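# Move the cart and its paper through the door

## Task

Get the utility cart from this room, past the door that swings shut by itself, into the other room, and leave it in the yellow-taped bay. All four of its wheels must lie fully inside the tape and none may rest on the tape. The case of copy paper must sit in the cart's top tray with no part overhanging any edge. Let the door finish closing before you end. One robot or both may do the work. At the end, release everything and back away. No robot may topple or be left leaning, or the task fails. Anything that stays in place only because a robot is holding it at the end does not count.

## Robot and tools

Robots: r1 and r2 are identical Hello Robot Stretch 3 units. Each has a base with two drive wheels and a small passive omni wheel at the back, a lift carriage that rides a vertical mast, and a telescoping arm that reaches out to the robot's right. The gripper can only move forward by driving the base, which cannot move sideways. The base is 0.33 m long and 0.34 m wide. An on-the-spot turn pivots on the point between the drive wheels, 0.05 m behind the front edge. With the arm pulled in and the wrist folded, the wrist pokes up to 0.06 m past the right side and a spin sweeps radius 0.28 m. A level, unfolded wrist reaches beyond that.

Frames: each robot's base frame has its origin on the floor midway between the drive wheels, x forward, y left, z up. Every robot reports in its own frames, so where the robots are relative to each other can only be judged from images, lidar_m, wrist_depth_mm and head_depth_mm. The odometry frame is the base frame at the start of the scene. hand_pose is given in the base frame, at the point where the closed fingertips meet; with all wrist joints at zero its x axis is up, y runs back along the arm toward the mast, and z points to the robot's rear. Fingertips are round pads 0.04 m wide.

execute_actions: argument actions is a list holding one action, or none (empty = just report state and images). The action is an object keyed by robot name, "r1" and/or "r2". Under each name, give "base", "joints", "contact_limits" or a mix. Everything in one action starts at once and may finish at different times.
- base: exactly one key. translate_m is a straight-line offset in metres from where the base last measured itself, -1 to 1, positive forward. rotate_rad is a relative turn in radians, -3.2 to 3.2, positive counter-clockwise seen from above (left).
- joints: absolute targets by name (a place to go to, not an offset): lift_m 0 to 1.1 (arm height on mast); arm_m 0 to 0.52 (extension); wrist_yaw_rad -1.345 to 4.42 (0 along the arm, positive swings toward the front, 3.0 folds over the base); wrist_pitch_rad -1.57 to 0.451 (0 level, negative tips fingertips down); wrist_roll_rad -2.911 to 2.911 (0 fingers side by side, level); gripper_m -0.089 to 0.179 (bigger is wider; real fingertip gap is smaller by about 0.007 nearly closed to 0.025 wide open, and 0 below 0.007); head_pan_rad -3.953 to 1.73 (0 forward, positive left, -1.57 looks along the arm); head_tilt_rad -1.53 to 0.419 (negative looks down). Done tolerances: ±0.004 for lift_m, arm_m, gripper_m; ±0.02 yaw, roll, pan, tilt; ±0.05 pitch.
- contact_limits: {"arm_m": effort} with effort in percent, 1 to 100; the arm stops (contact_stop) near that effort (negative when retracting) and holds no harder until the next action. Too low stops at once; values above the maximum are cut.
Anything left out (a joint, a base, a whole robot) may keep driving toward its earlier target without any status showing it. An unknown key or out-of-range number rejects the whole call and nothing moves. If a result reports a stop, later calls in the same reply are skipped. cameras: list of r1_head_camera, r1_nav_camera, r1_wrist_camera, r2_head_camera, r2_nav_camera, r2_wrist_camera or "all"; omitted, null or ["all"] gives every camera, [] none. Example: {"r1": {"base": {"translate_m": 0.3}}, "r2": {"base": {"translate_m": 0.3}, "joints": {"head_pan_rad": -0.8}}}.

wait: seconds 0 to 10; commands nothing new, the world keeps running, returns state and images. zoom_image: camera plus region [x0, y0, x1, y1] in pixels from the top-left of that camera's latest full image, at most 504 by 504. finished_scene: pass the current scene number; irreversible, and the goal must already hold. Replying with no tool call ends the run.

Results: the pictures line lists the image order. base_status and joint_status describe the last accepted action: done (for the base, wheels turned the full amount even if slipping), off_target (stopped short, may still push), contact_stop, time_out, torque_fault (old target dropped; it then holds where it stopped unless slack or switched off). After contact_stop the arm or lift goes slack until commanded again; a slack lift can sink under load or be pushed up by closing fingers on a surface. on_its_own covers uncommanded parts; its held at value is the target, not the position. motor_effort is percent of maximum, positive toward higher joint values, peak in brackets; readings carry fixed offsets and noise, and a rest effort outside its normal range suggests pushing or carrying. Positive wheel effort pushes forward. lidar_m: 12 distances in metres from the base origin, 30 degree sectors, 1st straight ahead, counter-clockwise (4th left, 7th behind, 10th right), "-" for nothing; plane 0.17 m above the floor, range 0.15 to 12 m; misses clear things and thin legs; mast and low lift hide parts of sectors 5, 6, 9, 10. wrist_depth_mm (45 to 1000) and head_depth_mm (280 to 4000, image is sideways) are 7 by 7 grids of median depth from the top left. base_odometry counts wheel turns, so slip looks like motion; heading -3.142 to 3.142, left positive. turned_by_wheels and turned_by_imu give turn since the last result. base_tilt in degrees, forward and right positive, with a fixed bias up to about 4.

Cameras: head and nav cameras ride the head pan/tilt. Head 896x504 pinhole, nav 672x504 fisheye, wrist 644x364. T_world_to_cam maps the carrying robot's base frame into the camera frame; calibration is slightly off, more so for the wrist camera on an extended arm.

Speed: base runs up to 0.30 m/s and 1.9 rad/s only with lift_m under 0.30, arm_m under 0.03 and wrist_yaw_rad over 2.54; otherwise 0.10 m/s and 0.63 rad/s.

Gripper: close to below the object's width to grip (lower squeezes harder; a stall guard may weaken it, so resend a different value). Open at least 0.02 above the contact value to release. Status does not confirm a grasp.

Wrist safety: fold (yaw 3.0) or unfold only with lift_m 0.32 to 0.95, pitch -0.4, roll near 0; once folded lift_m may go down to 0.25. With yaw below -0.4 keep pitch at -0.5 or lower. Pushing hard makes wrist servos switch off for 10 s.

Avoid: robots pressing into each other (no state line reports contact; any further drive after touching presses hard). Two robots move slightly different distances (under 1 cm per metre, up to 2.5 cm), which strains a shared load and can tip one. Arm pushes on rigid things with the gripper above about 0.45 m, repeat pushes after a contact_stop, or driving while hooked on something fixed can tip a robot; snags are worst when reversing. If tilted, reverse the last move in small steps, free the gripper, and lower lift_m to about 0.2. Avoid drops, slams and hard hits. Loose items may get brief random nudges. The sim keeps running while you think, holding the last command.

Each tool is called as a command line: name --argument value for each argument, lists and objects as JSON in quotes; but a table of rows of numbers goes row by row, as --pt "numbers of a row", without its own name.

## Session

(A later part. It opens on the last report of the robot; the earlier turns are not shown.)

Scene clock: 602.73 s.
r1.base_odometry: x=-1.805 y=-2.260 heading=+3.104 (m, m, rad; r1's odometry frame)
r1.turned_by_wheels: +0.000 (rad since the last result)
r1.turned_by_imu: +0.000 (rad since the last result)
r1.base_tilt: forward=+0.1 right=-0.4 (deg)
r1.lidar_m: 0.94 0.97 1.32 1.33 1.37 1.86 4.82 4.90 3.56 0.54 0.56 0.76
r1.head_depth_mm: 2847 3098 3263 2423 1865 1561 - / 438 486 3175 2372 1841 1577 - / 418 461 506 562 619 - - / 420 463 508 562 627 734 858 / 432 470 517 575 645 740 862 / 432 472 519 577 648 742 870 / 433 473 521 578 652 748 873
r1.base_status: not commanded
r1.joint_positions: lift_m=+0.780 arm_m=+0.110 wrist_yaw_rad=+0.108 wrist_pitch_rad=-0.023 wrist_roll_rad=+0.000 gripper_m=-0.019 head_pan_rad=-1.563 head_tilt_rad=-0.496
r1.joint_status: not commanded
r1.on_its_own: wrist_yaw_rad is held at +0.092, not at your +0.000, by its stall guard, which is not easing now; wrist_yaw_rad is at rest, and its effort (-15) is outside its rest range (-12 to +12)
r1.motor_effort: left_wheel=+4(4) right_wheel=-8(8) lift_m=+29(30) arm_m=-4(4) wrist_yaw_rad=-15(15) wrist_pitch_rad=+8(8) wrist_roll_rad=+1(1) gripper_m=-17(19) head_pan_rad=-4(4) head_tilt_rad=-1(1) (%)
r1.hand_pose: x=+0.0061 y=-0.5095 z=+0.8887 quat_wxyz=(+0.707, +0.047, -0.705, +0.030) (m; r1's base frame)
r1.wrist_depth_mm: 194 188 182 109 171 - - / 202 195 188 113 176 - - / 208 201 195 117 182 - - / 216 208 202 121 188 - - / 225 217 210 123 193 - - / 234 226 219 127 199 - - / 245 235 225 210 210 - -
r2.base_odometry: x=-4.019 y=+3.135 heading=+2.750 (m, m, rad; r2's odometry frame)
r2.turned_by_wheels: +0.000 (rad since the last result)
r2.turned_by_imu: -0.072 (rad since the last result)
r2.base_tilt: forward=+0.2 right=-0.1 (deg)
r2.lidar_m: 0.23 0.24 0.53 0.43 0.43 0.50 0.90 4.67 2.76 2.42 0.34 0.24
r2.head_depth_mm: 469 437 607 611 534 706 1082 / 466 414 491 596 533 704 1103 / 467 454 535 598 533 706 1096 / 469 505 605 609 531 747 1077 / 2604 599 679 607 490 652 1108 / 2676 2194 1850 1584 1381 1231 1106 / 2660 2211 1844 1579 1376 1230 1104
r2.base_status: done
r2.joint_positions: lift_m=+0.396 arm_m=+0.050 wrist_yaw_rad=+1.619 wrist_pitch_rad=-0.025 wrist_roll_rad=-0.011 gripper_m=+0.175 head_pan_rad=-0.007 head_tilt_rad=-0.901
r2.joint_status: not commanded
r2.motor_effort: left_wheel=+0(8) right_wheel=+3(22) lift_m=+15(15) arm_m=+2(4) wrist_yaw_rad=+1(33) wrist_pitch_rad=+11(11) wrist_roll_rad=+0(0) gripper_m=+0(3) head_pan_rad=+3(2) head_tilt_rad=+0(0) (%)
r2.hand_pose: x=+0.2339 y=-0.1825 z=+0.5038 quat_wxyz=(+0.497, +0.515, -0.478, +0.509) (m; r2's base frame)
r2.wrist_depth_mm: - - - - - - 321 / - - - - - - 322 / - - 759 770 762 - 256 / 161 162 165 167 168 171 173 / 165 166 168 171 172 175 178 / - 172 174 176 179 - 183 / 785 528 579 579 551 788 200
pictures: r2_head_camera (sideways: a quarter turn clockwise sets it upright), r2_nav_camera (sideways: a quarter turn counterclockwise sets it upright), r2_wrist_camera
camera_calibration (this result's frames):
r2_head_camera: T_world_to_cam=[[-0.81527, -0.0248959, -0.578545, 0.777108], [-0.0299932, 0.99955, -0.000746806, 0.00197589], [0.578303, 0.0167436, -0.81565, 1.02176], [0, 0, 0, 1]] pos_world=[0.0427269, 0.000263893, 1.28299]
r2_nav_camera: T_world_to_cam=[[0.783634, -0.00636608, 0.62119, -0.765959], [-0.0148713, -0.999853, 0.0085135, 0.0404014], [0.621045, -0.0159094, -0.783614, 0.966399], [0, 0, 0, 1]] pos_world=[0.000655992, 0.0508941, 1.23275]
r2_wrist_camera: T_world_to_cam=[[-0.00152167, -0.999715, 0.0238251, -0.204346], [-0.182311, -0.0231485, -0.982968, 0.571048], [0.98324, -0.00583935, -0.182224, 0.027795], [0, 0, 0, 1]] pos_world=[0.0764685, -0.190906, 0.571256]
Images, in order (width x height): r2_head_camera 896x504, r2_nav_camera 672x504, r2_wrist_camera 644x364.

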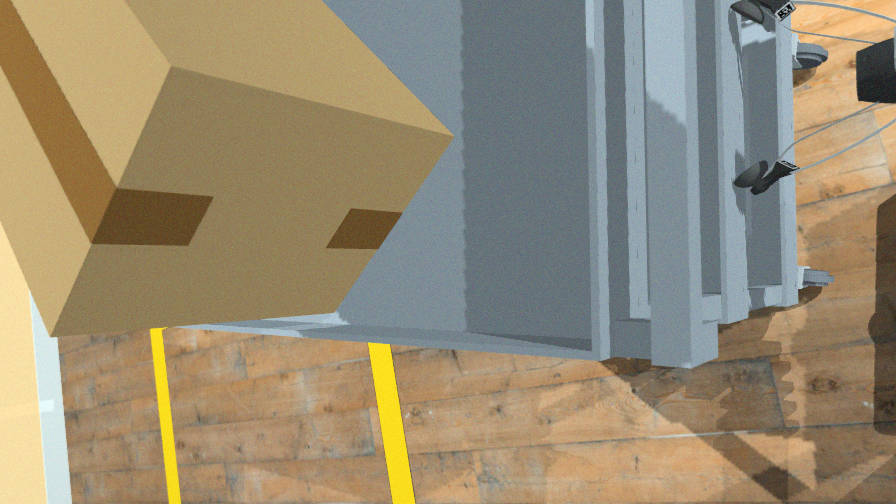

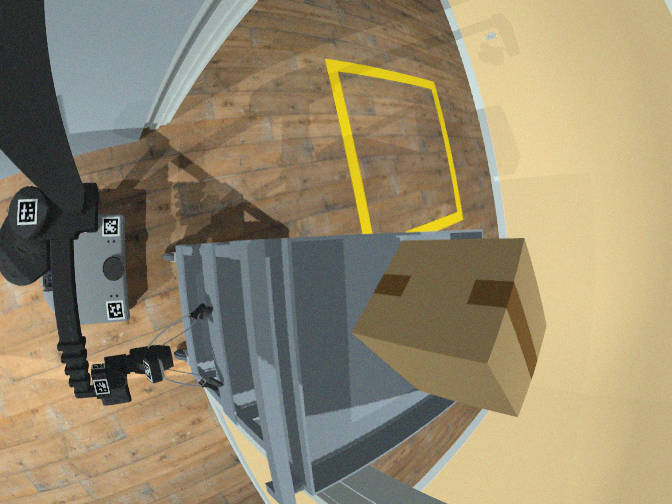

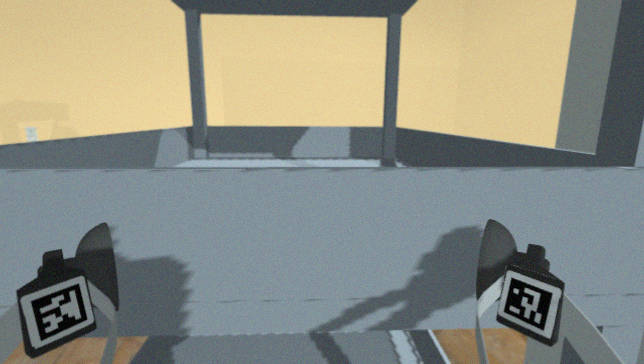

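execute_actions --actions '[{"r2":{"base":{"translate_m":-0.03}}}]' --cameras '[]'

execute_actions --actions '[{"r2":{"base":{"rotate_rad":0.1},"joints":{"arm_m":0.08}}}]' --cameras '[]'

execute_actions --actions '[{"r2":{"base":{"translate_m":0.28}}}]' --cameras '["r2_head_camera","r2_nav_camera","r2_wrist_camera"]'

Scene clock: 604.67 s.
r1.base_odometry: x=-1.805 y=-2.260 heading=+3.104 (m, m, rad; r1's odometry frame)
r1.turned_by_wheels: +0.000 (rad since the last result)
r1.turned_by_imu: +0.000 (rad since the last result)
r1.base_tilt: forward=+0.0 right=-0.4 (deg)
r1.lidar_m: 0.94 0.98 1.32 1.33 1.37 1.87 4.85 4.85 3.55 0.54 0.56 0.76
r1.head_depth_mm: 2830 3130 3319 2462 1876 1570 - / 437 485 3120 2357 1824 1573 - / 418 461 507 561 618 - - / 420 463 509 564 627 736 857 / 431 471 517 574 645 737 862 / 432 472 518 576 648 741 867 / 434 473 520 579 651 745 872
r1.base_status: not commanded
r1.joint_positions: lift_m=+0.780 arm_m=+0.110 wrist_yaw_rad=+0.108 wrist_pitch_rad=-0.023 wrist_roll_rad=+0.000 gripper_m=-0.019 head_pan_rad=-1.563 head_tilt_rad=-0.496
r1.joint_status: not commanded
r1.on_its_own: wrist_yaw_rad is held at +0.092, not at your +0.000, by its stall guard, which is not easing now; wrist_yaw_rad is at rest, and its effort (-15) is outside its rest range (-12 to +12)
r1.motor_effort: left_wheel=+4(4) right_wheel=-8(8) lift_m=+29(29) arm_m=-4(4) wrist_yaw_rad=-15(15) wrist_pitch_rad=+8(8) wrist_roll_rad=+1(1) gripper_m=-17(18) head_pan_rad=-4(4) head_tilt_rad=-1(1) (%)
r1.hand_pose: x=+0.0061 y=-0.5095 z=+0.8887 quat_wxyz=(+0.707, +0.047, -0.705, +0.030) (m; r1's base frame)
r1.wrist_depth_mm: 194 188 182 109 171 - - / 201 196 188 113 176 - - / 208 202 194 117 182 - - / 216 209 202 121 187 - - / 224 217 209 123 194 - - / 235 226 219 127 199 - - / 244 235 225 209 210 - -
r2.base_odometry: x=-3.991 y=+3.123 heading=+2.750 (m, m, rad; r2's odometry frame)
r2.turned_by_wheels: +0.000 (rad since the last result)
r2.turned_by_imu: +0.000 (rad since the last result)
r2.base_tilt: forward=+0.2 right=-0.1 (deg)
r2.lidar_m: 0.26 3.18 0.54 0.42 0.42 0.50 0.89 4.74 2.77 2.43 0.39 0.27
r2.head_depth_mm: 469 490 665 609 495 809 1096 / 469 442 535 603 492 808 1128 / 466 485 570 610 489 808 1108 / 484 538 644 608 485 806 1093 / 2497 712 691 607 474 1169 1112 / 2715 2227 1837 1575 1384 1230 1105 / 2668 2199 1847 1583 1384 1226 1104
r2.base_status: done
r2.joint_positions: lift_m=+0.396 arm_m=+0.050 wrist_yaw_rad=+1.619 wrist_pitch_rad=-0.025 wrist_roll_rad=-0.011 gripper_m=+0.175 head_pan_rad=-0.007 head_tilt_rad=-0.901
r2.joint_status: not commanded
r2.motor_effort: left_wheel=+1(4) right_wheel=+0(5) lift_m=+15(15) arm_m=+2(2) wrist_yaw_rad=+1(0) wrist_pitch_rad=+11(11) wrist_roll_rad=+0(0) gripper_m=+0(0) head_pan_rad=+3(2) head_tilt_rad=+0(0) (%)
r2.hand_pose: x=+0.2339 y=-0.1825 z=+0.5038 quat_wxyz=(+0.497, +0.515, -0.478, +0.509) (m; r2's base frame)
r2.wrist_depth_mm: - - - - - - 201 / - - - - - - 201 / - - 787 800 803 - 210 / 189 191 193 196 198 201 203 / 195 198 200 202 205 207 211 / - 204 207 210 212 - 220 / 779 773 633 639 638 824 308
pictures: none
No camera images: the call's "cameras" was empty. Leave "cameras" out to get every camera's image.

Scene clock: 605.87 s.
r1.base_odometry: x=-1.805 y=-2.260 heading=+3.104 (m, m, rad; r1's odometry frame)
r1.turned_by_wheels: +0.000 (rad since the last result)
r1.turned_by_imu: +0.000 (rad since the last result)
r1.base_tilt: forward=+0.1 right=-0.4 (deg)
r1.lidar_m: 0.94 0.97 1.32 1.33 1.37 1.87 4.83 4.91 3.54 0.54 0.56 0.76
r1.head_depth_mm: 2814 3109 3307 2449 1884 1570 - / 439 485 3128 2367 1823 1575 - / 418 462 507 561 619 - - / 420 462 508 565 625 735 858 / 431 470 519 575 645 737 860 / 432 471 519 576 648 742 866 / 434 473 521 579 652 744 874
r1.base_status: not commanded
r1.joint_positions: lift_m=+0.780 arm_m=+0.110 wrist_yaw_rad=+0.108 wrist_pitch_rad=-0.023 wrist_roll_rad=+0.000 gripper_m=-0.019 head_pan_rad=-1.563 head_tilt_rad=-0.496
r1.joint_status: not commanded
r1.on_its_own: wrist_yaw_rad is held at +0.092, not at your +0.000, by its stall guard, which is not easing now; wrist_yaw_rad is at rest, and its effort (-15) is outside its rest range (-12 to +12)
r1.motor_effort: left_wheel=+4(4) right_wheel=-8(8) lift_m=+29(29) arm_m=-4(4) wrist_yaw_rad=-15(15) wrist_pitch_rad=+8(8) wrist_roll_rad=+1(2) gripper_m=-18(18) head_pan_rad=-4(4) head_tilt_rad=-2(1) (%)
r1.hand_pose: x=+0.0061 y=-0.5095 z=+0.8887 quat_wxyz=(+0.707, +0.047, -0.705, +0.030) (m; r1's base frame)
r1.wrist_depth_mm: 195 189 183 109 171 - - / 201 195 187 113 176 - - / 208 203 195 117 182 - - / 216 210 202 121 188 - - / 225 218 209 123 194 - - / 235 226 219 127 199 - - / 244 235 224 210 210 - -
r2.base_odometry: x=-3.991 y=+3.123 heading=+2.850 (m, m, rad; r2's odometry frame)
r2.turned_by_wheels: +0.100 (rad since the last result)
r2.turned_by_imu: +0.100 (rad since the last result)
r2.base_tilt: forward=+0.2 right=-0.1 (deg)
r2.lidar_m: 0.26 3.22 0.46 0.42 0.42 0.53 5.60 4.04 2.64 1.84 0.35 0.27
r2.head_depth_mm: 469 430 518 611 507 784 1095 / 467 474 544 598 516 790 1094 / 485 529 619 609 480 794 1090 / 2506 613 678 609 485 794 1093 / 2697 2212 1847 1551 1314 1202 1105 / 2682 2214 1853 1584 1381 1227 1105 / 2668 2217 1844 1579 1379 1226 1101
r2.base_status: done
r2.joint_positions: lift_m=+0.396 arm_m=+0.080 wrist_yaw_rad=+1.619 wrist_pitch_rad=-0.025 wrist_roll_rad=-0.011 gripper_m=+0.175 head_pan_rad=-0.007 head_tilt_rad=-0.901
r2.joint_status: all done
r2.motor_effort: left_wheel=-1(6) right_wheel=+1(6) lift_m=+15(15) arm_m=+4(2) wrist_yaw_rad=+0(0) wrist_pitch_rad=+10(11) wrist_roll_rad=+0(0) gripper_m=+0(0) head_pan_rad=+3(3) head_tilt_rad=+0(0) (%)
r2.hand_pose: x=+0.2339 y=-0.2123 z=+0.5038 quat_wxyz=(+0.497, +0.515, -0.478, +0.509) (m; r2's base frame)
r2.wrist_depth_mm: - - - - - - - / - - - - - - 338 / - - 782 783 778 - 332 / 184 180 178 176 172 170 167 / 189 186 183 180 176 174 172 / - 192 190 186 182 - 177 / 793 849 602 611 587 786 189
pictures: none
No camera images: the call's "cameras" was empty. Leave "cameras" out to get every camera's image.

Scene clock: 609.83 s.
r1.base_odometry: x=-1.805 y=-2.260 heading=+3.104 (m, m, rad; r1's odometry frame)
r1.turned_by_wheels: +0.000 (rad since the last result)
r1.turned_by_imu: +0.000 (rad since the last result)
r1.base_tilt: forward=+0.1 right=-0.4 (deg)
r1.lidar_m: 0.94 0.97 1.32 1.33 1.37 1.87 4.81 4.89 3.53 0.54 0.56 0.76
r1.head_depth_mm: 2832 3093 3309 2454 1878 1571 - / 438 485 3163 2363 1835 1576 - / 419 461 507 561 618 - - / 420 463 509 564 626 734 859 / 431 470 517 573 646 739 859 / 432 472 518 577 648 743 867 / 433 472 522 578 651 747 871
r1.base_status: not commanded
r1.joint_positions: lift_m=+0.780 arm_m=+0.110 wrist_yaw_rad=+0.108 wrist_pitch_rad=-0.023 wrist_roll_rad=+0.000 gripper_m=-0.019 head_pan_rad=-1.563 head_tilt_rad=-0.496
r1.joint_status: not commanded
r1.on_its_own: wrist_yaw_rad is held at +0.092, not at your +0.000, by its stall guard, which is not easing now; wrist_yaw_rad is at rest, and its effort (-15) is outside its rest range (-12 to +12)
r1.motor_effort: left_wheel=+4(4) right_wheel=-8(8) lift_m=+29(29) arm_m=-4(4) wrist_yaw_rad=-15(15) wrist_pitch_rad=+8(8) wrist_roll_rad=+1(1) gripper_m=-18(18) head_pan_rad=-5(4) head_tilt_rad=-1(1) (%)
r1.hand_pose: x=+0.0061 y=-0.5095 z=+0.8887 quat_wxyz=(+0.707, +0.047, -0.705, +0.030) (m; r1's base frame)
r1.wrist_depth_mm: 194 189 182 109 171 - - / 201 195 188 113 176 - - / 208 202 195 117 182 - - / 216 209 202 121 188 - - / 224 218 210 123 194 - - / 235 227 219 127 199 - - / 244 236 225 210 209 - -
r2.base_odometry: x=-4.259 y=+3.204 heading=+2.849 (m, m, rad; r2's odometry frame)
r2.turned_by_wheels: +0.000 (rad since the last result)
r2.turned_by_imu: -0.041 (rad since the last result)
r2.base_tilt: forward=+0.1 right=-0.1 (deg)
r2.lidar_m: 0.25 2.92 2.65 0.51 0.47 0.57 1.11 4.19 2.63 0.49 0.34 0.26
r2.head_depth_mm: 468 448 509 588 535 705 1064 / 469 493 568 607 520 768 1094 / 500 551 647 609 499 783 1093 / 2592 2167 1757 637 542 795 1090 / 2592 2219 1850 1585 1387 1231 1107 / 2542 2210 1839 1582 1379 1233 1107 / 2478 2192 1851 1568 1382 1223 1107
r2.base_status: done
r2.joint_positions: lift_m=+0.396 arm_m=+0.080 wrist_yaw_rad=+1.537 wrist_pitch_rad=-0.026 wrist_roll_rad=-0.011 gripper_m=+0.175 head_pan_rad=-0.007 head_tilt_rad=-0.901
r2.joint_status: not commanded
r2.on_its_own: wrist_yaw_rad is held at +1.550, not at your +1.620, by its stall guard, which is not easing now; wrist_yaw_rad is at rest, and its effort (+15) is outside its rest range (-12 to +12)
r2.motor_effort: left_wheel=-2(7) right_wheel=+6(25) lift_m=+15(15) arm_m=+2(3) wrist_yaw_rad=+15(60) wrist_pitch_rad=+11(11) wrist_roll_rad=+0(0) gripper_m=-3(3) head_pan_rad=+2(2) head_tilt_rad=+0(0) (%)
r2.hand_pose: x=+0.2340 y=-0.2336 z=+0.5037 quat_wxyz=(+0.518, +0.495, -0.499, +0.488) (m; r2's base frame)
r2.wrist_depth_mm: - - - - - - - / - - - - - - - / - - 748 769 773 - - / 161 162 164 165 167 169 171 / 164 166 168 170 171 173 175 / - 172 173 176 178 179 181 / 798 546 586 593 530 820 197
pictures: r2_head_camera (sideways: a quarter turn clockwise sets it upright), r2_nav_camera (sideways: a quarter turn counterclockwise sets it upright), r2_wrist_camera
camera_calibration (this result's frames):
r2_head_camera: T_world_to_cam=[[-0.81527, -0.0249026, -0.578545, 0.777108], [-0.0300015, 0.99955, -0.000746803, 0.00197594], [0.578303, 0.0167484, -0.81565, 1.02176], [0, 0, 0, 1]] pos_world=[0.0427269, 0.000264196, 1.28299]
r2_nav_camera: T_world_to_cam=[[0.783634, -0.00635961, 0.62119, -0.765959], [-0.014863, -0.999853, 0.0085135, 0.0404013], [0.621045, -0.0159042, -0.783614, 0.966399], [0, 0, 0, 1]] pos_world=[0.000655568, 0.050894, 1.23275]
r2_wrist_camera: T_world_to_cam=[[-0.0837844, -0.996198, 0.0238795, -0.235377], [-0.184024, -0.00808324, -0.982889, 0.573659], [0.979344, -0.0867452, -0.182647, 0.00957077], [0, 0, 0, 1]] pos_world=[0.076473, -0.229014, 0.571211]
Images, in order (width x height): r2_head_camera 896x504, r2_nav_camera 672x504, r2_wrist_camera 644x364.

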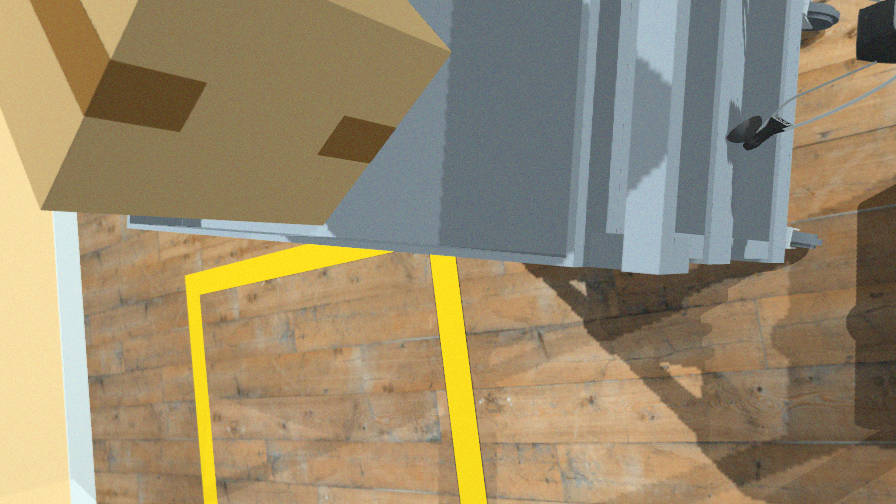

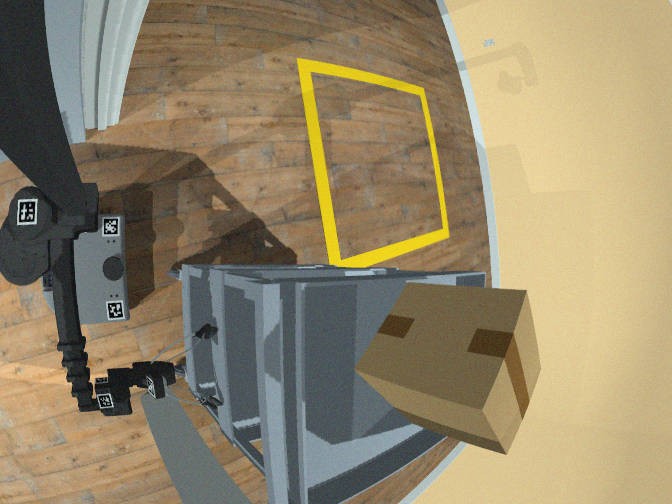

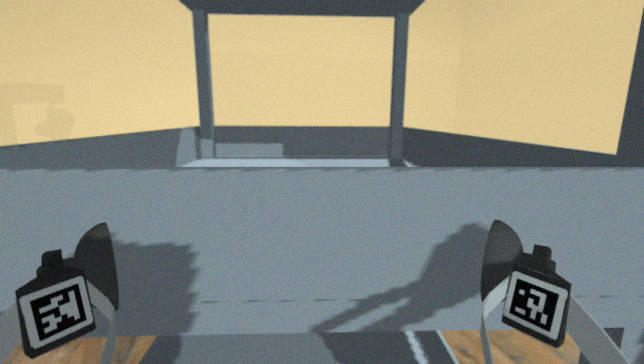

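execute_actions --actions '[{"r2":{"base":{"translate_m":-0.03},"joints":{"wrist_yaw_rad":1.63}}}]' --cameras '[]'

execute_actions --actions '[{"r2":{"base":{"rotate_rad":0.13},"joints":{"head_pan_rad":-0.9,"head_tilt_rad":-1.2}}}]' --cameras '["r2_head_camera","r2_wrist_camera"]'

Scene clock: 611.90 s.
r1.base_odometry: x=-1.805 y=-2.260 heading=+3.104 (m, m, rad; r1's odometry frame)
r1.turned_by_wheels: +0.000 (rad since the last result)
r1.turned_by_imu: +0.000 (rad since the last result)
r1.base_tilt: forward=+0.0 right=-0.4 (deg)
r1.lidar_m: 0.94 0.97 1.32 1.33 1.37 1.86 4.82 4.91 3.54 0.54 0.56 0.76
r1.head_depth_mm: 2873 3087 3338 2451 1880 1568 - / 438 485 3123 2356 1821 1579 - / 418 461 507 562 619 - - / 420 463 509 564 627 734 856 / 431 470 517 576 647 738 863 / 431 472 519 576 649 742 865 / 434 473 520 578 652 745 871
r1.base_status: not commanded
r1.joint_positions: lift_m=+0.780 arm_m=+0.110 wrist_yaw_rad=+0.108 wrist_pitch_rad=-0.023 wrist_roll_rad=+0.000 gripper_m=-0.019 head_pan_rad=-1.563 head_tilt_rad=-0.496
r1.joint_status: not commanded
r1.on_its_own: wrist_yaw_rad is held at +0.092, not at your +0.000, by its stall guard, which is not easing now; wrist_yaw_rad is at rest, and its effort (-14) is outside its rest range (-12 to +12)
r1.motor_effort: left_wheel=+4(4) right_wheel=-8(8) lift_m=+29(29) arm_m=-4(4) wrist_yaw_rad=-14(14) wrist_pitch_rad=+8(8) wrist_roll_rad=+1(1) gripper_m=-17(18) head_pan_rad=-5(4) head_tilt_rad=-2(1) (%)
r1.hand_pose: x=+0.0061 y=-0.5095 z=+0.8887 quat_wxyz=(+0.707, +0.047, -0.705, +0.030) (m; r1's base frame)
r1.wrist_depth_mm: 194 189 182 109 170 - - / 201 195 188 113 176 - - / 208 202 195 117 182 - - / 216 209 202 121 188 - - / 224 217 209 123 194 - - / 233 225 218 127 199 - - / 245 235 224 211 210 - -
r2.base_odometry: x=-4.230 y=+3.195 heading=+2.849 (m, m, rad; r2's odometry frame)
r2.turned_by_wheels: +0.000 (rad since the last result)
r2.turned_by_imu: +0.001 (rad since the last result)
r2.base_tilt: forward=+0.1 right=-0.1 (deg)
r2.lidar_m: 0.28 2.96 2.64 0.46 0.46 0.57 1.10 4.22 2.65 0.50 0.38 0.29
r2.head_depth_mm: 467 471 537 608 498 825 1093 / 485 521 600 610 474 822 1109 / 516 580 664 609 472 820 1110 / 2573 2158 1752 634 483 1058 1111 / 2589 2208 1848 1583 1378 1233 1108 / 2547 2220 1854 1577 1386 1232 1104 / 2506 2217 1843 1573 1376 1226 1101
r2.base_status: done
r2.joint_positions: lift_m=+0.396 arm_m=+0.080 wrist_yaw_rad=+1.627 wrist_pitch_rad=-0.025 wrist_roll_rad=-0.011 gripper_m=+0.175 head_pan_rad=-0.007 head_tilt_rad=-0.901
r2.joint_status: all done
r2.motor_effort: left_wheel=+1(8) right_wheel=+0(4) lift_m=+15(15) arm_m=+2(2) wrist_yaw_rad=+3(28) wrist_pitch_rad=+11(11) wrist_roll_rad=+0(0) gripper_m=+0(3) head_pan_rad=+3(3) head_tilt_rad=+0(0) (%)
r2.hand_pose: x=+0.2338 y=-0.2106 z=+0.5038 quat_wxyz=(+0.495, +0.517, -0.476, +0.511) (m; r2's base frame)
r2.wrist_depth_mm: - - - - - - - / - - - - - - - / - - 801 802 778 - - / 205 202 198 196 192 191 188 / 211 209 205 202 199 194 192 / - 215 213 209 206 - 198 / 260 854 611 627 636 841 227
pictures: none
No camera images: the call's "cameras" was empty. Leave "cameras" out to get every camera's image.

Scene clock: 613.27 s.
r1.base_odometry: x=-1.805 y=-2.260 heading=+3.104 (m, m, rad; r1's odometry frame)
r1.turned_by_wheels: +0.000 (rad since the last result)
r1.turned_by_imu: +0.000 (rad since the last result)
r1.base_tilt: forward=+0.1 right=-0.4 (deg)
r1.lidar_m: 0.94 0.97 1.32 1.33 1.37 1.86 4.81 4.93 3.55 0.54 0.56 0.76
r1.head_depth_mm: 2867 3091 3309 2465 1881 1562 - / 439 486 3180 2373 1829 1571 - / 418 462 506 561 619 - - / 420 463 508 565 625 733 857 / 431 470 517 575 646 739 864 / 432 472 519 574 649 743 867 / 433 473 520 580 651 746 873
r1.base_status: not commanded
r1.joint_positions: lift_m=+0.780 arm_m=+0.110 wrist_yaw_rad=+0.108 wrist_pitch_rad=-0.023 wrist_roll_rad=+0.000 gripper_m=-0.019 head_pan_rad=-1.563 head_tilt_rad=-0.496
r1.joint_status: not commanded
r1.on_its_own: wrist_yaw_rad is held at +0.092, not at your +0.000, by its stall guard, which is not easing now; wrist_yaw_rad is at rest, and its effort (-15) is outside its rest range (-12 to +12)
r1.motor_effort: left_wheel=+4(4) right_wheel=-8(8) lift_m=+29(29) arm_m=-4(4) wrist_yaw_rad=-15(15) wrist_pitch_rad=+8(8) wrist_roll_rad=+1(1) gripper_m=-17(18) head_pan_rad=-5(4) head_tilt_rad=-1(2) (%)
r1.hand_pose: x=+0.0061 y=-0.5095 z=+0.8887 quat_wxyz=(+0.707, +0.047, -0.705, +0.030) (m; r1's base frame)
r1.wrist_depth_mm: 194 189 182 109 171 - - / 200 195 188 113 176 - - / 209 201 195 117 182 - - / 217 209 201 121 188 - - / 225 217 209 123 193 - - / 234 226 218 127 199 - - / 243 236 224 211 209 - -
r2.base_odometry: x=-4.230 y=+3.195 heading=+2.979 (m, m, rad; r2's odometry frame)
r2.turned_by_wheels: +0.130 (rad since the last result)
r2.turned_by_imu: +0.114 (rad since the last result)
r2.base_tilt: forward=+0.1 right=+0.0 (deg)
r2.lidar_m: 0.29 3.01 2.53 0.46 0.47 0.62 5.85 3.65 2.52 0.50 0.36 0.29
r2.head_depth_mm: 1700 635 756 1296 1270 1160 1106 / 1672 561 1429 1191 1230 1195 1098 / 624 527 882 1316 1242 - - / 641 594 886 1170 1255 1200 - / 650 595 485 870 1229 1176 1096 / 641 596 501 831 1219 1174 1105 / 522 581 549 465 1257 1173 1109
r2.base_status: done
r2.joint_positions: lift_m=+0.396 arm_m=+0.080 wrist_yaw_rad=+1.611 wrist_pitch_rad=-0.026 wrist_roll_rad=-0.011 gripper_m=+0.175 head_pan_rad=-0.893 head_tilt_rad=-1.186
r2.joint_status: all done
r2.on_its_own: wrist_yaw_rad is at rest, and its effort (+21) is outside its rest range (-12 to +12)
r2.motor_effort: left_wheel=-4(10) right_wheel=+8(26) lift_m=+15(15) arm_m=+3(1) wrist_yaw_rad=+21(34) wrist_pitch_rad=+11(11) wrist_roll_rad=+0(0) gripper_m=-2(3) head_pan_rad=-3(41) head_tilt_rad=-6(27) (%)
r2.hand_pose: x=+0.2340 y=-0.2146 z=+0.5036 quat_wxyz=(+0.500, +0.513, -0.480, +0.506) (m; r2's base frame)
r2.wrist_depth_mm: 207 - - - - - - / 213 - - - - - - / 219 - - 802 770 730 - / 210 201 192 184 176 169 163 / 218 206 197 189 180 171 167 / - 214 205 194 186 180 170 / 794 849 660 638 613 604 175
pictures: r2_head_camera (sideways: a quarter turn clockwise sets it upright), r2_wrist_camera
camera_calibration (this result's frames):
r2_head_camera: T_world_to_cam=[[-0.616093, 0.716767, -0.326612, 0.447736], [0.756158, 0.654319, 0.00958533, -0.0162693], [0.220579, -0.241065, -0.94511, 1.19215], [0, 0, 0, 1]] pos_world=[0.025185, -0.0228905, 1.27311]
r2_wrist_camera: T_world_to_cam=[[-0.00958287, -0.999668, 0.0239025, -0.234579], [-0.183382, -0.0217412, -0.982801, 0.570555], [0.982995, -0.0138013, -0.183113, 0.0262988], [0, 0, 0, 1]] pos_world=[0.0765301, -0.221734, 0.571165]
Images, in order (width x height): r2_head_camera 896x504, r2_wrist_camera 644x364.

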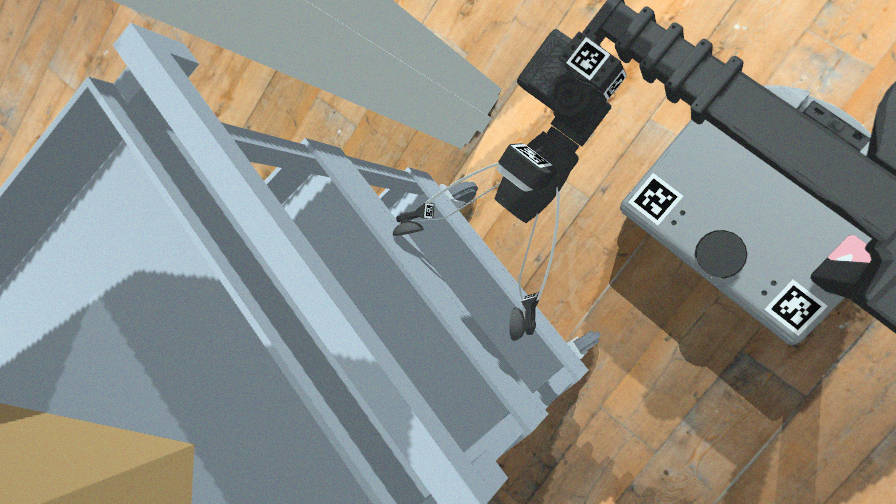

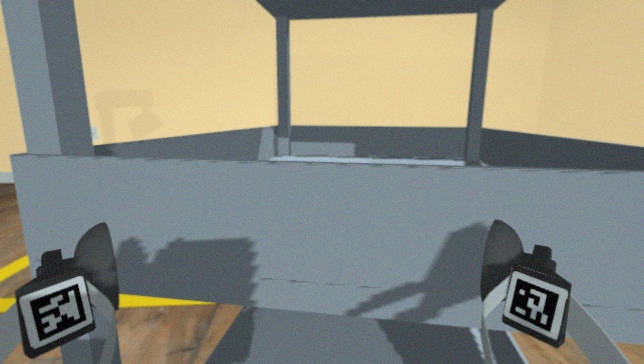

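execute_actions --actions '[{"r2":{"base":{"translate_m":-0.02},"joints":{"arm_m":0.15}}}]' --cameras '[]'

execute_actions --actions '[{"r2":{"base":{"translate_m":0.25}}}]' --cameras '["r2_head_camera","r2_nav_camera","r2_wrist_camera"]'

Scene clock: 615.33 s.
r1.base_odometry: x=-1.805 y=-2.260 heading=+3.104 (m, m, rad; r1's odometry frame)
r1.turned_by_wheels: +0.000 (rad since the last result)
r1.turned_by_imu: +0.000 (rad since the last result)
r1.base_tilt: forward=+0.1 right=-0.3 (deg)
r1.lidar_m: 0.94 0.97 1.32 1.33 1.38 1.86 4.82 4.94 3.54 0.54 0.56 0.76
r1.head_depth_mm: 2834 3083 3272 2441 1891 1568 - / 438 485 3122 2361 1826 1577 - / 418 461 506 561 619 - - / 420 464 510 564 627 734 858 / 432 470 518 573 647 737 860 / 432 471 519 575 649 742 867 / 433 473 520 579 650 746 873
r1.base_status: not commanded
r1.joint_positions: lift_m=+0.780 arm_m=+0.110 wrist_yaw_rad=+0.108 wrist_pitch_rad=-0.023 wrist_roll_rad=+0.000 gripper_m=-0.019 head_pan_rad=-1.563 head_tilt_rad=-0.496
r1.joint_status: not commanded
r1.on_its_own: wrist_yaw_rad is held at +0.092, not at your +0.000, by its stall guard, which is not easing now; wrist_yaw_rad is at rest, and its effort (-15) is outside its rest range (-12 to +12)
r1.motor_effort: left_wheel=+4(4) right_wheel=-8(8) lift_m=+29(29) arm_m=-4(4) wrist_yaw_rad=-15(15) wrist_pitch_rad=+8(8) wrist_roll_rad=+1(1) gripper_m=-18(18) head_pan_rad=-4(4) head_tilt_rad=-1(2) (%)
r1.hand_pose: x=+0.0061 y=-0.5095 z=+0.8887 quat_wxyz=(+0.707, +0.047, -0.705, +0.030) (m; r1's base frame)
r1.wrist_depth_mm: 195 189 182 109 171 - - / 201 195 188 113 176 - - / 208 202 194 117 182 - - / 217 210 202 121 188 - - / 226 217 211 123 194 - - / 234 227 218 127 199 - - / 244 235 226 210 210 - -
r2.base_odometry: x=-4.210 y=+3.192 heading=+2.979 (m, m, rad; r2's odometry frame)
r2.turned_by_wheels: +0.000 (rad since the last result)
r2.turned_by_imu: +0.000 (rad since the last result)
r2.base_tilt: forward=+0.2 right=-0.1 (deg)
r2.lidar_m: 0.31 3.04 2.52 0.46 0.47 0.62 5.84 3.63 2.52 0.50 0.38 0.31
r2.head_depth_mm: 1709 630 762 1328 1237 1164 1103 / 1693 1513 1409 1119 1244 1196 1095 / 611 533 916 1305 1251 - - / 641 542 896 1198 1252 1194 - / 649 594 504 878 1229 1178 1095 / 650 595 489 849 1220 1174 1108 / 564 588 508 479 1257 1173 1109
r2.base_status: done
r2.joint_positions: lift_m=+0.396 arm_m=+0.150 wrist_yaw_rad=+1.627 wrist_pitch_rad=-0.026 wrist_roll_rad=-0.011 gripper_m=+0.175 head_pan_rad=-0.893 head_tilt_rad=-1.186
r2.joint_status: all done
r2.motor_effort: left_wheel=+0(10) right_wheel=+1(3) lift_m=+15(16) arm_m=+4(4) wrist_yaw_rad=+2(22) wrist_pitch_rad=+11(11) wrist_roll_rad=+0(0) gripper_m=-1(2) head_pan_rad=-2(4) head_tilt_rad=-7(7) (%)
r2.hand_pose: x=+0.2338 y=-0.2802 z=+0.5037 quat_wxyz=(+0.495, +0.517, -0.476, +0.511) (m; r2's base frame)
r2.wrist_depth_mm: - - - - - - - / - - - - - - - / - - 791 804 773 - - / 222 212 201 192 184 175 168 / 230 219 207 198 189 178 172 / - 227 216 205 194 - 177 / 791 853 614 645 638 789 186
pictures: none
No camera images: the call's "cameras" was empty. Leave "cameras" out to get every camera's image.

Scene clock: 619.03 s.
r1.base_odometry: x=-1.805 y=-2.260 heading=+3.104 (m, m, rad; r1's odometry frame)
r1.turned_by_wheels: +0.000 (rad since the last result)
r1.turned_by_imu: +0.000 (rad since the last result)
r1.base_tilt: forward=+0.1 right=-0.4 (deg)
r1.lidar_m: 0.94 0.98 1.31 1.33 1.37 1.86 4.83 4.90 3.54 0.54 0.56 0.76
r1.head_depth_mm: 2835 3101 3285 2456 1891 1560 - / 438 485 3132 2342 1834 1573 - / 418 462 505 561 620 - - / 420 463 507 564 627 734 858 / 431 470 517 574 645 738 861 / 432 472 519 576 649 741 866 / 434 473 520 577 651 746 870
r1.base_status: not commanded
r1.joint_positions: lift_m=+0.780 arm_m=+0.110 wrist_yaw_rad=+0.108 wrist_pitch_rad=-0.023 wrist_roll_rad=+0.000 gripper_m=-0.019 head_pan_rad=-1.563 head_tilt_rad=-0.496
r1.joint_status: not commanded
r1.on_its_own: wrist_yaw_rad is held at +0.092, not at your +0.000, by its stall guard, which is not easing now; wrist_yaw_rad is at rest, and its effort (-15) is outside its rest range (-12 to +12)
r1.motor_effort: left_wheel=+4(4) right_wheel=-8(8) lift_m=+29(29) arm_m=-4(4) wrist_yaw_rad=-15(16) wrist_pitch_rad=+8(8) wrist_roll_rad=+1(1) gripper_m=-18(17) head_pan_rad=-5(4) head_tilt_rad=-1(1) (%)
r1.hand_pose: x=+0.0061 y=-0.5095 z=+0.8887 quat_wxyz=(+0.707, +0.047, -0.705, +0.030) (m; r1's base frame)
r1.wrist_depth_mm: 194 189 182 109 170 - - / 201 194 188 113 176 - - / 208 202 195 117 182 - - / 215 210 202 121 188 - - / 225 218 210 123 194 - - / 234 226 218 127 198 - - / 244 236 225 210 210 - -
r2.base_odometry: x=-4.457 y=+3.233 heading=+2.979 (m, m, rad; r2's odometry frame)
r2.turned_by_wheels: +0.000 (rad since the last result)
r2.turned_by_imu: -0.060 (rad since the last result)
r2.base_tilt: forward=+0.2 right=-0.1 (deg)
r2.lidar_m: 0.29 2.74 2.61 0.83 0.56 0.62 1.32 3.87 0.52 0.49 0.36 0.29
r2.head_depth_mm: 1707 1551 1441 1344 1241 1159 1103 / 587 576 1436 1356 1237 1193 1094 / 633 531 916 1293 1254 - - / 650 596 837 1184 1256 1198 - / 652 595 486 868 1220 1177 1095 / 634 596 508 729 1245 1176 1108 / 508 582 549 1308 1256 1177 1106
r2.base_status: done
r2.joint_positions: lift_m=+0.396 arm_m=+0.150 wrist_yaw_rad=+1.534 wrist_pitch_rad=-0.026 wrist_roll_rad=-0.012 gripper_m=+0.175 head_pan_rad=-0.893 head_tilt_rad=-1.186
r2.joint_status: not commanded
r2.on_its_own: wrist_yaw_rad is held at +1.549, not at your +1.630, by its stall guard, which is not easing now; wrist_yaw_rad is at rest, and its effort (+17) is outside its rest range (-12 to +12)
r2.motor_effort: left_wheel=-2(13) right_wheel=+7(29) lift_m=+16(15) arm_m=+2(3) wrist_yaw_rad=+17(75) wrist_pitch_rad=+11(11) wrist_roll_rad=+0(0) gripper_m=-4(4) head_pan_rad=-4(4) head_tilt_rad=-6(7) (%)
r2.hand_pose: x=+0.2340 y=-0.3044 z=+0.5037 quat_wxyz=(+0.519, +0.494, -0.499, +0.487) (m; r2's base frame)
r2.wrist_depth_mm: - - - - - - - / - - - - - - - / - - 770 778 761 - - / 180 177 175 173 171 169 167 / 184 181 180 177 176 173 171 / - 188 186 183 181 180 176 / 785 791 600 613 583 816 189
pictures: r2_head_camera (sideways: a quarter turn clockwise sets it upright), r2_nav_camera (sideways: a quarter turn counterclockwise sets it upright), r2_wrist_camera
camera_calibration (this result's frames):
r2_head_camera: T_world_to_cam=[[-0.615842, 0.717022, -0.326524, 0.44762], [0.756405, 0.654033, 0.00958862, -0.0162751], [0.220433, -0.241079, -0.94514, 1.1922], [0, 0, 0, 1]] pos_world=[0.0251747, -0.0228956, 1.27311]
r2_nav_camera: T_world_to_cam=[[0.579914, -0.722576, 0.376275, -0.445679], [-0.782501, -0.622562, 0.010457, 0.0425573], [0.226699, -0.300499, -0.926449, 1.15444], [0, 0, 0, 1]] pos_world=[0.0300463, 0.0513668, 1.23678]
r2_wrist_camera: T_world_to_cam=[[-0.0864143, -0.995971, 0.0239569, -0.305207], [-0.183999, -0.007678, -0.982896, 0.573214], [0.979121, -0.0893443, -0.182594, 0.00269275], [0, 0, 0, 1]] pos_world=[0.07646, -0.299336, 0.571214]
Images, in order (width x height): r2_head_camera 896x504, r2_nav_camera 672x504, r2_wrist_camera 644x364.

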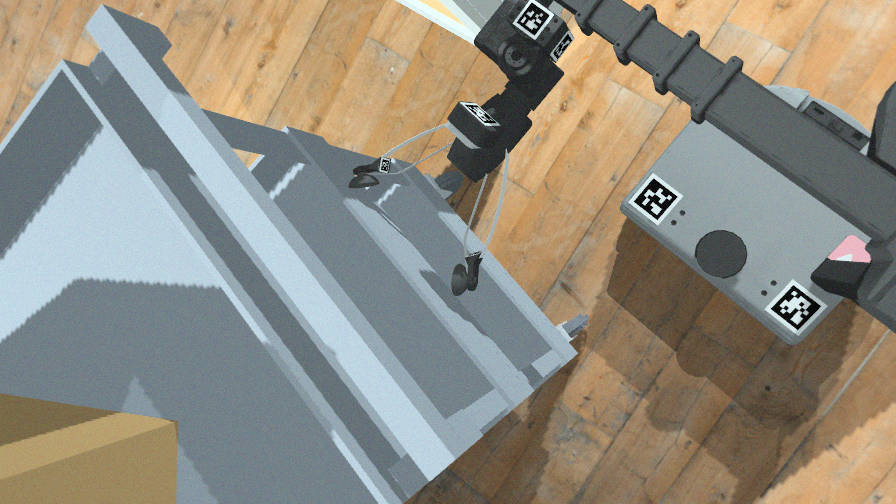

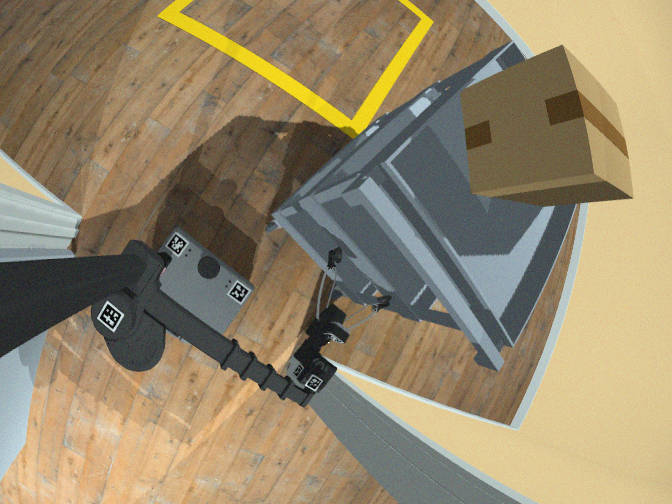

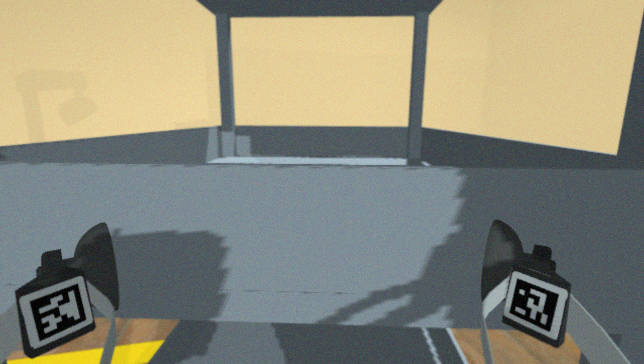

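execute_actions --actions '[{"r2":{"base":{"translate_m":-0.02},"joints":{"arm_m":0.06,"wrist_yaw_rad":1.64}}}]' --cameras '[]'

execute_actions --actions '[{"r2":{"base":{"rotate_rad":0.06}}}]' --cameras '[]'

execute_actions --actions '[{"r2":{"base":{"translate_m":0.35},"joints":{"head_pan_rad":-0.3,"head_tilt_rad":-0.9}}}]' --cameras '["r2_head_camera","r2_nav_camera","r2_wrist_camera"]'

Scene clock: 621.20 s.
r1.base_odometry: x=-1.805 y=-2.260 heading=+3.104 (m, m, rad; r1's odometry frame)
r1.turned_by_wheels: +0.000 (rad since the last result)
r1.turned_by_imu: +0.000 (rad since the last result)
r1.base_tilt: forward=+0.1 right=-0.4 (deg)
r1.lidar_m: 0.94 0.97 1.32 1.33 1.37 1.86 4.83 4.89 3.54 0.54 0.56 0.76
r1.head_depth_mm: 2839 3100 3344 2452 1875 1566 - / 437 486 3111 2356 1820 1571 - / 418 461 506 561 618 - - / 419 463 508 565 626 733 858 / 431 471 517 574 646 739 861 / 432 472 518 577 647 743 863 / 434 474 521 580 651 747 872
r1.base_status: not commanded
r1.joint_positions: lift_m=+0.780 arm_m=+0.110 wrist_yaw_rad=+0.108 wrist_pitch_rad=-0.023 wrist_roll_rad=+0.000 gripper_m=-0.019 head_pan_rad=-1.563 head_tilt_rad=-0.496
r1.joint_status: not commanded
r1.on_its_own: wrist_yaw_rad is held at +0.092, not at your +0.000, by its stall guard, which is not easing now; wrist_yaw_rad is at rest, and its effort (-14) is outside its rest range (-12 to +12)
r1.motor_effort: left_wheel=+4(4) right_wheel=-8(8) lift_m=+29(29) arm_m=-4(4) wrist_yaw_rad=-14(15) wrist_pitch_rad=+8(8) wrist_roll_rad=+1(1) gripper_m=-18(19) head_pan_rad=-4(4) head_tilt_rad=-1(1) (%)
r1.hand_pose: x=+0.0061 y=-0.5095 z=+0.8887 quat_wxyz=(+0.707, +0.047, -0.705, +0.030) (m; r1's base frame)
r1.wrist_depth_mm: 194 189 182 109 171 - - / 202 195 188 112 176 - - / 208 202 195 117 182 - - / 216 209 202 121 187 - - / 224 217 210 123 193 - - / 234 225 218 127 199 - - / 245 234 224 210 209 - -
r2.base_odometry: x=-4.437 y=+3.229 heading=+2.979 (m, m, rad; r2's odometry frame)
r2.turned_by_wheels: +0.000 (rad since the last result)
r2.turned_by_imu: +0.001 (rad since the last result)
r2.base_tilt: forward=+0.2 right=-0.1 (deg)
r2.lidar_m: 0.31 2.77 2.61 0.60 0.55 0.62 1.31 3.87 0.52 0.49 0.38 0.31
r2.head_depth_mm: 1714 1553 1444 1267 1245 1168 1106 / 583 1517 1454 1345 1274 1192 1097 / 633 535 927 1314 1230 - - / 650 540 907 1199 1256 1198 - / 651 595 505 876 1226 1171 1095 / 641 596 488 849 1246 1175 1106 / 539 589 549 493 1250 1173 1104
r2.base_status: done
r2.joint_positions: lift_m=+0.396 arm_m=+0.060 wrist_yaw_rad=+1.638 wrist_pitch_rad=-0.026 wrist_roll_rad=-0.012 gripper_m=+0.175 head_pan_rad=-0.893 head_tilt_rad=-1.186
r2.joint_status: all done
r2.motor_effort: left_wheel=+1(7) right_wheel=+0(3) lift_m=+15(15) arm_m=-2(0) wrist_yaw_rad=+2(22) wrist_pitch_rad=+11(11) wrist_roll_rad=+0(0) gripper_m=-1(4) head_pan_rad=-4(3) head_tilt_rad=-7(8) (%)
r2.hand_pose: x=+0.2336 y=-0.1883 z=+0.5037 quat_wxyz=(+0.493, +0.520, -0.473, +0.513) (m; r2's base frame)
r2.wrist_depth_mm: - 219 - - - - - / - 233 - - - - - / - 237 - 805 787 768 - / - 228 217 208 199 193 186 / - 235 225 214 206 196 189 / - 250 261 224 213 - 195 / 792 816 824 637 639 615 852
pictures: none
No camera images: the call's "cameras" was empty. Leave "cameras" out to get every camera's image.

Scene clock: 622.00 s.
r1.base_odometry: x=-1.805 y=-2.260 heading=+3.104 (m, m, rad; r1's odometry frame)
r1.turned_by_wheels: +0.000 (rad since the last result)
r1.turned_by_imu: +0.000 (rad since the last result)
r1.base_tilt: forward=+0.1 right=-0.4 (deg)
r1.lidar_m: 0.94 0.97 1.32 1.33 1.37 1.86 4.82 4.90 3.53 0.54 0.56 0.76
r1.head_depth_mm: 2856 3107 3307 2451 1877 1565 - / 438 485 3137 2345 1825 1565 - / 418 462 506 562 619 - - / 420 463 508 563 627 733 858 / 431 470 519 576 646 738 861 / 432 473 519 577 649 743 866 / 433 473 521 578 651 744 874
r1.base_status: not commanded
r1.joint_positions: lift_m=+0.780 arm_m=+0.110 wrist_yaw_rad=+0.108 wrist_pitch_rad=-0.023 wrist_roll_rad=+0.000 gripper_m=-0.019 head_pan_rad=-1.563 head_tilt_rad=-0.496
r1.joint_status: not commanded
r1.on_its_own: wrist_yaw_rad is held at +0.092, not at your +0.000, by its stall guard, which is not easing now; wrist_yaw_rad is at rest, and its effort (-14) is outside its rest range (-12 to +12)
r1.motor_effort: left_wheel=+4(4) right_wheel=-8(8) lift_m=+29(29) arm_m=-4(4) wrist_yaw_rad=-14(14) wrist_pitch_rad=+8(8) wrist_roll_rad=+1(1) gripper_m=-18(17) head_pan_rad=-4(4) head_tilt_rad=-2(2) (%)
r1.hand_pose: x=+0.0061 y=-0.5095 z=+0.8887 quat_wxyz=(+0.707, +0.047, -0.705, +0.030) (m; r1's base frame)
r1.wrist_depth_mm: 194 189 182 109 171 - - / 201 194 188 113 176 - - / 208 202 194 117 182 - - / 217 209 202 121 188 - - / 225 217 210 122 193 - - / 234 226 218 127 199 - - / 244 235 224 210 209 - -
r2.base_odometry: x=-4.437 y=+3.229 heading=+3.039 (m, m, rad; r2's odometry frame)
r2.turned_by_wheels: +0.060 (rad since the last result)
r2.turned_by_imu: +0.060 (rad since the last result)
r2.base_tilt: forward=+0.1 right=-0.1 (deg)
r2.lidar_m: 0.36 2.80 2.54 0.55 0.54 0.65 6.05 3.62 0.50 0.49 0.37 0.31
r2.head_depth_mm: 1683 1538 1442 1343 1232 1162 1106 / 600 570 1418 1336 1271 1198 1099 / 641 526 923 1302 1230 - - / 651 547 884 1186 1249 1198 - / 650 594 505 868 1229 1173 1099 / 605 596 488 819 1245 1176 1106 / 521 592 548 1324 1255 1177 1105
r2.base_status: done
r2.joint_positions: lift_m=+0.396 arm_m=+0.060 wrist_yaw_rad=+1.638 wrist_pitch_rad=-0.025 wrist_roll_rad=-0.012 gripper_m=+0.175 head_pan_rad=-0.893 head_tilt_rad=-1.186
r2.joint_status: not commanded
r2.motor_effort: left_wheel=-1(6) right_wheel=+2(6) lift_m=+15(15) arm_m=-1(1) wrist_yaw_rad=+3(3) wrist_pitch_rad=+11(11) wrist_roll_rad=+0(0) gripper_m=+0(1) head_pan_rad=-3(4) head_tilt_rad=-7(7) (%)
r2.hand_pose: x=+0.2336 y=-0.1883 z=+0.5038 quat_wxyz=(+0.493, +0.520, -0.473, +0.513) (m; r2's base frame)
r2.wrist_depth_mm: - - - - - - - / - - - - - - - / - - 425 785 776 736 - / - - 211 199 190 179 170 / - - 218 204 193 181 173 / - - 230 213 199 - 177 / 787 847 785 609 641 612 526
pictures: none
No camera images: the call's "cameras" was empty. Leave "cameras" out to get every camera's image.

Scene clock: 626.53 s.
r1.base_odometry: x=-1.805 y=-2.260 heading=+3.104 (m, m, rad; r1's odometry frame)
r1.turned_by_wheels: +0.000 (rad since the last result)
r1.turned_by_imu: +0.000 (rad since the last result)
r1.base_tilt: forward=+0.0 right=-0.4 (deg)
r1.lidar_m: 0.94 0.97 1.32 1.33 1.37 1.86 4.82 4.90 3.54 0.54 0.56 0.76
r1.head_depth_mm: 2846 3114 3291 2461 1884 1562 - / 438 485 3123 2360 1829 1577 - / 418 460 506 562 619 - - / 420 463 509 565 626 735 858 / 431 471 517 575 647 739 862 / 432 472 518 577 648 740 865 / 434 473 520 578 651 743 871
r1.base_status: not commanded
r1.joint_positions: lift_m=+0.780 arm_m=+0.110 wrist_yaw_rad=+0.108 wrist_pitch_rad=-0.023 wrist_roll_rad=+0.000 gripper_m=-0.019 head_pan_rad=-1.563 head_tilt_rad=-0.496
r1.joint_status: not commanded
r1.on_its_own: wrist_yaw_rad is held at +0.092, not at your +0.000, by its stall guard, which is not easing now; wrist_yaw_rad is at rest, and its effort (-15) is outside its rest range (-12 to +12)
r1.motor_effort: left_wheel=+4(4) right_wheel=-8(8) lift_m=+29(29) arm_m=-4(4) wrist_yaw_rad=-15(14) wrist_pitch_rad=+8(8) wrist_roll_rad=+1(1) gripper_m=-17(18) head_pan_rad=-5(4) head_tilt_rad=-1(2) (%)
r1.hand_pose: x=+0.0061 y=-0.5095 z=+0.8887 quat_wxyz=(+0.707, +0.047, -0.705, +0.030) (m; r1's base frame)
r1.wrist_depth_mm: 194 188 182 109 171 - - / 201 195 188 113 176 - - / 209 202 195 117 182 - - / 217 209 201 121 187 - - / 225 217 210 123 194 - - / 234 226 219 127 199 - - / 244 235 225 210 209 - -
r2.base_odometry: x=-4.785 y=+3.265 heading=+3.039 (m, m, rad; r2's odometry frame)
r2.turned_by_wheels: +0.000 (rad since the last result)
r2.turned_by_imu: -0.053 (rad since the last result)
r2.base_tilt: forward=+0.1 right=-0.1 (deg)
r2.lidar_m: 2.39 2.42 2.64 2.45 0.72 0.74 1.44 3.78 0.62 1.20 0.36 0.31
r2.head_depth_mm: 480 508 605 611 545 1091 1125 / 502 554 639 611 541 1086 1122 / 527 605 680 608 537 1072 1110 / 2278 857 1024 954 1157 1193 1109 / 2266 2229 1832 1582 1381 1231 1104 / 2165 2220 1844 1573 1380 1229 1109 / 2077 2218 1828 1575 1380 1228 1105
r2.base_status: done
r2.joint_positions: lift_m=+0.396 arm_m=+0.060 wrist_yaw_rad=+1.561 wrist_pitch_rad=-0.026 wrist_roll_rad=-0.012 gripper_m=+0.175 head_pan_rad=-0.307 head_tilt_rad=-0.902
r2.joint_status: all done
r2.on_its_own: wrist_yaw_rad is held at +1.580, not at your +1.640, by its stall guard, which is not easing now; wrist_yaw_rad is at rest, and its effort (+21) is outside its rest range (-12 to +12)
r2.motor_effort: left_wheel=-3(5) right_wheel=+10(23) lift_m=+15(15) arm_m=+0(2) wrist_yaw_rad=+21(52) wrist_pitch_rad=+11(11) wrist_roll_rad=+0(0) gripper_m=-3(3) head_pan_rad=+4(34) head_tilt_rad=+1(22) (%)
r2.hand_pose: x=+0.2342 y=-0.2076 z=+0.5037 quat_wxyz=(+0.512, +0.501, -0.493, +0.494) (m; r2's base frame)
r2.wrist_depth_mm: - 196 - - - - - / - - - - - - - / - - - 785 754 724 - / - 210 197 188 178 170 162 / - - 203 192 181 172 164 / - 231 212 199 188 182 168 / 786 840 774 613 605 611 173
pictures: r2_head_camera (sideways: a quarter turn clockwise sets it upright), r2_nav_camera (sideways: a quarter turn counterclockwise sets it upright), r2_wrist_camera
camera_calibration (this result's frames):
r2_head_camera: T_world_to_cam=[[-0.7866, 0.217573, -0.57786, 0.776042], [0.267078, 0.963675, -0.000715975, 0.00012361], [0.556714, -0.154897, -0.816135, 1.02252], [0, 0, 0, 1]] pos_world=[0.0411501, -0.0105796, 1.28296]
r2_nav_camera: T_world_to_cam=[[0.747165, -0.238086, 0.620532, -0.764879], [-0.310017, -0.950693, 0.00852033, 0.0421929], [0.587906, -0.198742, -0.784135, 0.967279], [0, 0, 0, 1]] pos_world=[0.015902, 0.0502438, 1.23275]
r2_wrist_camera: T_world_to_cam=[[-0.0592522, -0.997955, 0.0239888, -0.215568], [-0.183885, -0.0127081, -0.982866, 0.572859], [0.98116, -0.0626481, -0.182756, 0.0163243], [0, 0, 0, 1]] pos_world=[0.0765503, -0.206824, 0.571198]
Images, in order (width x height): r2_head_camera 896x504, r2_nav_camera 672x504, r2_wrist_camera 644x364.

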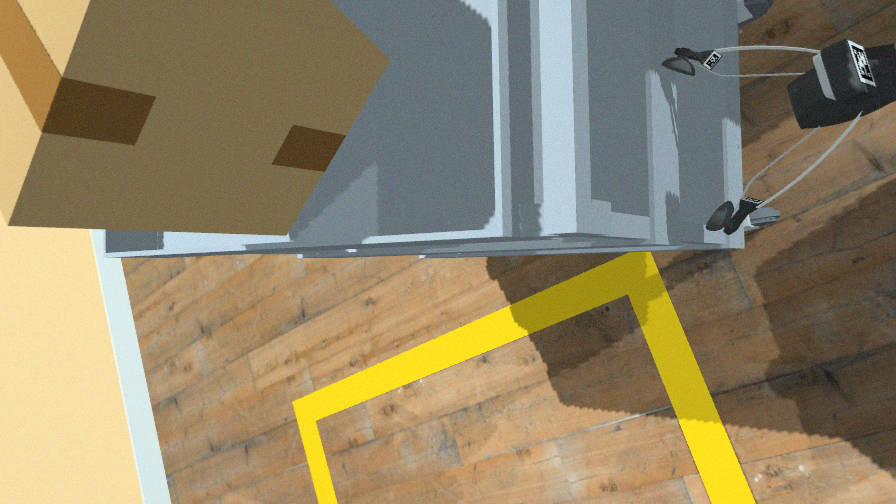

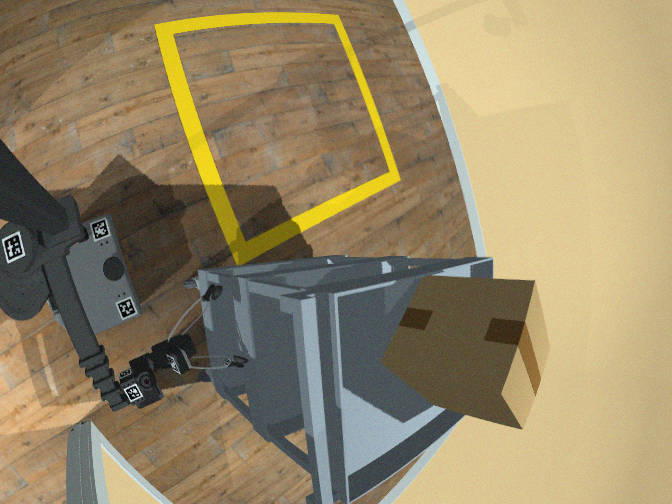

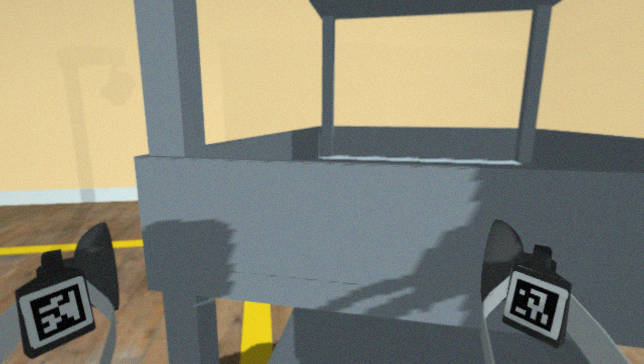

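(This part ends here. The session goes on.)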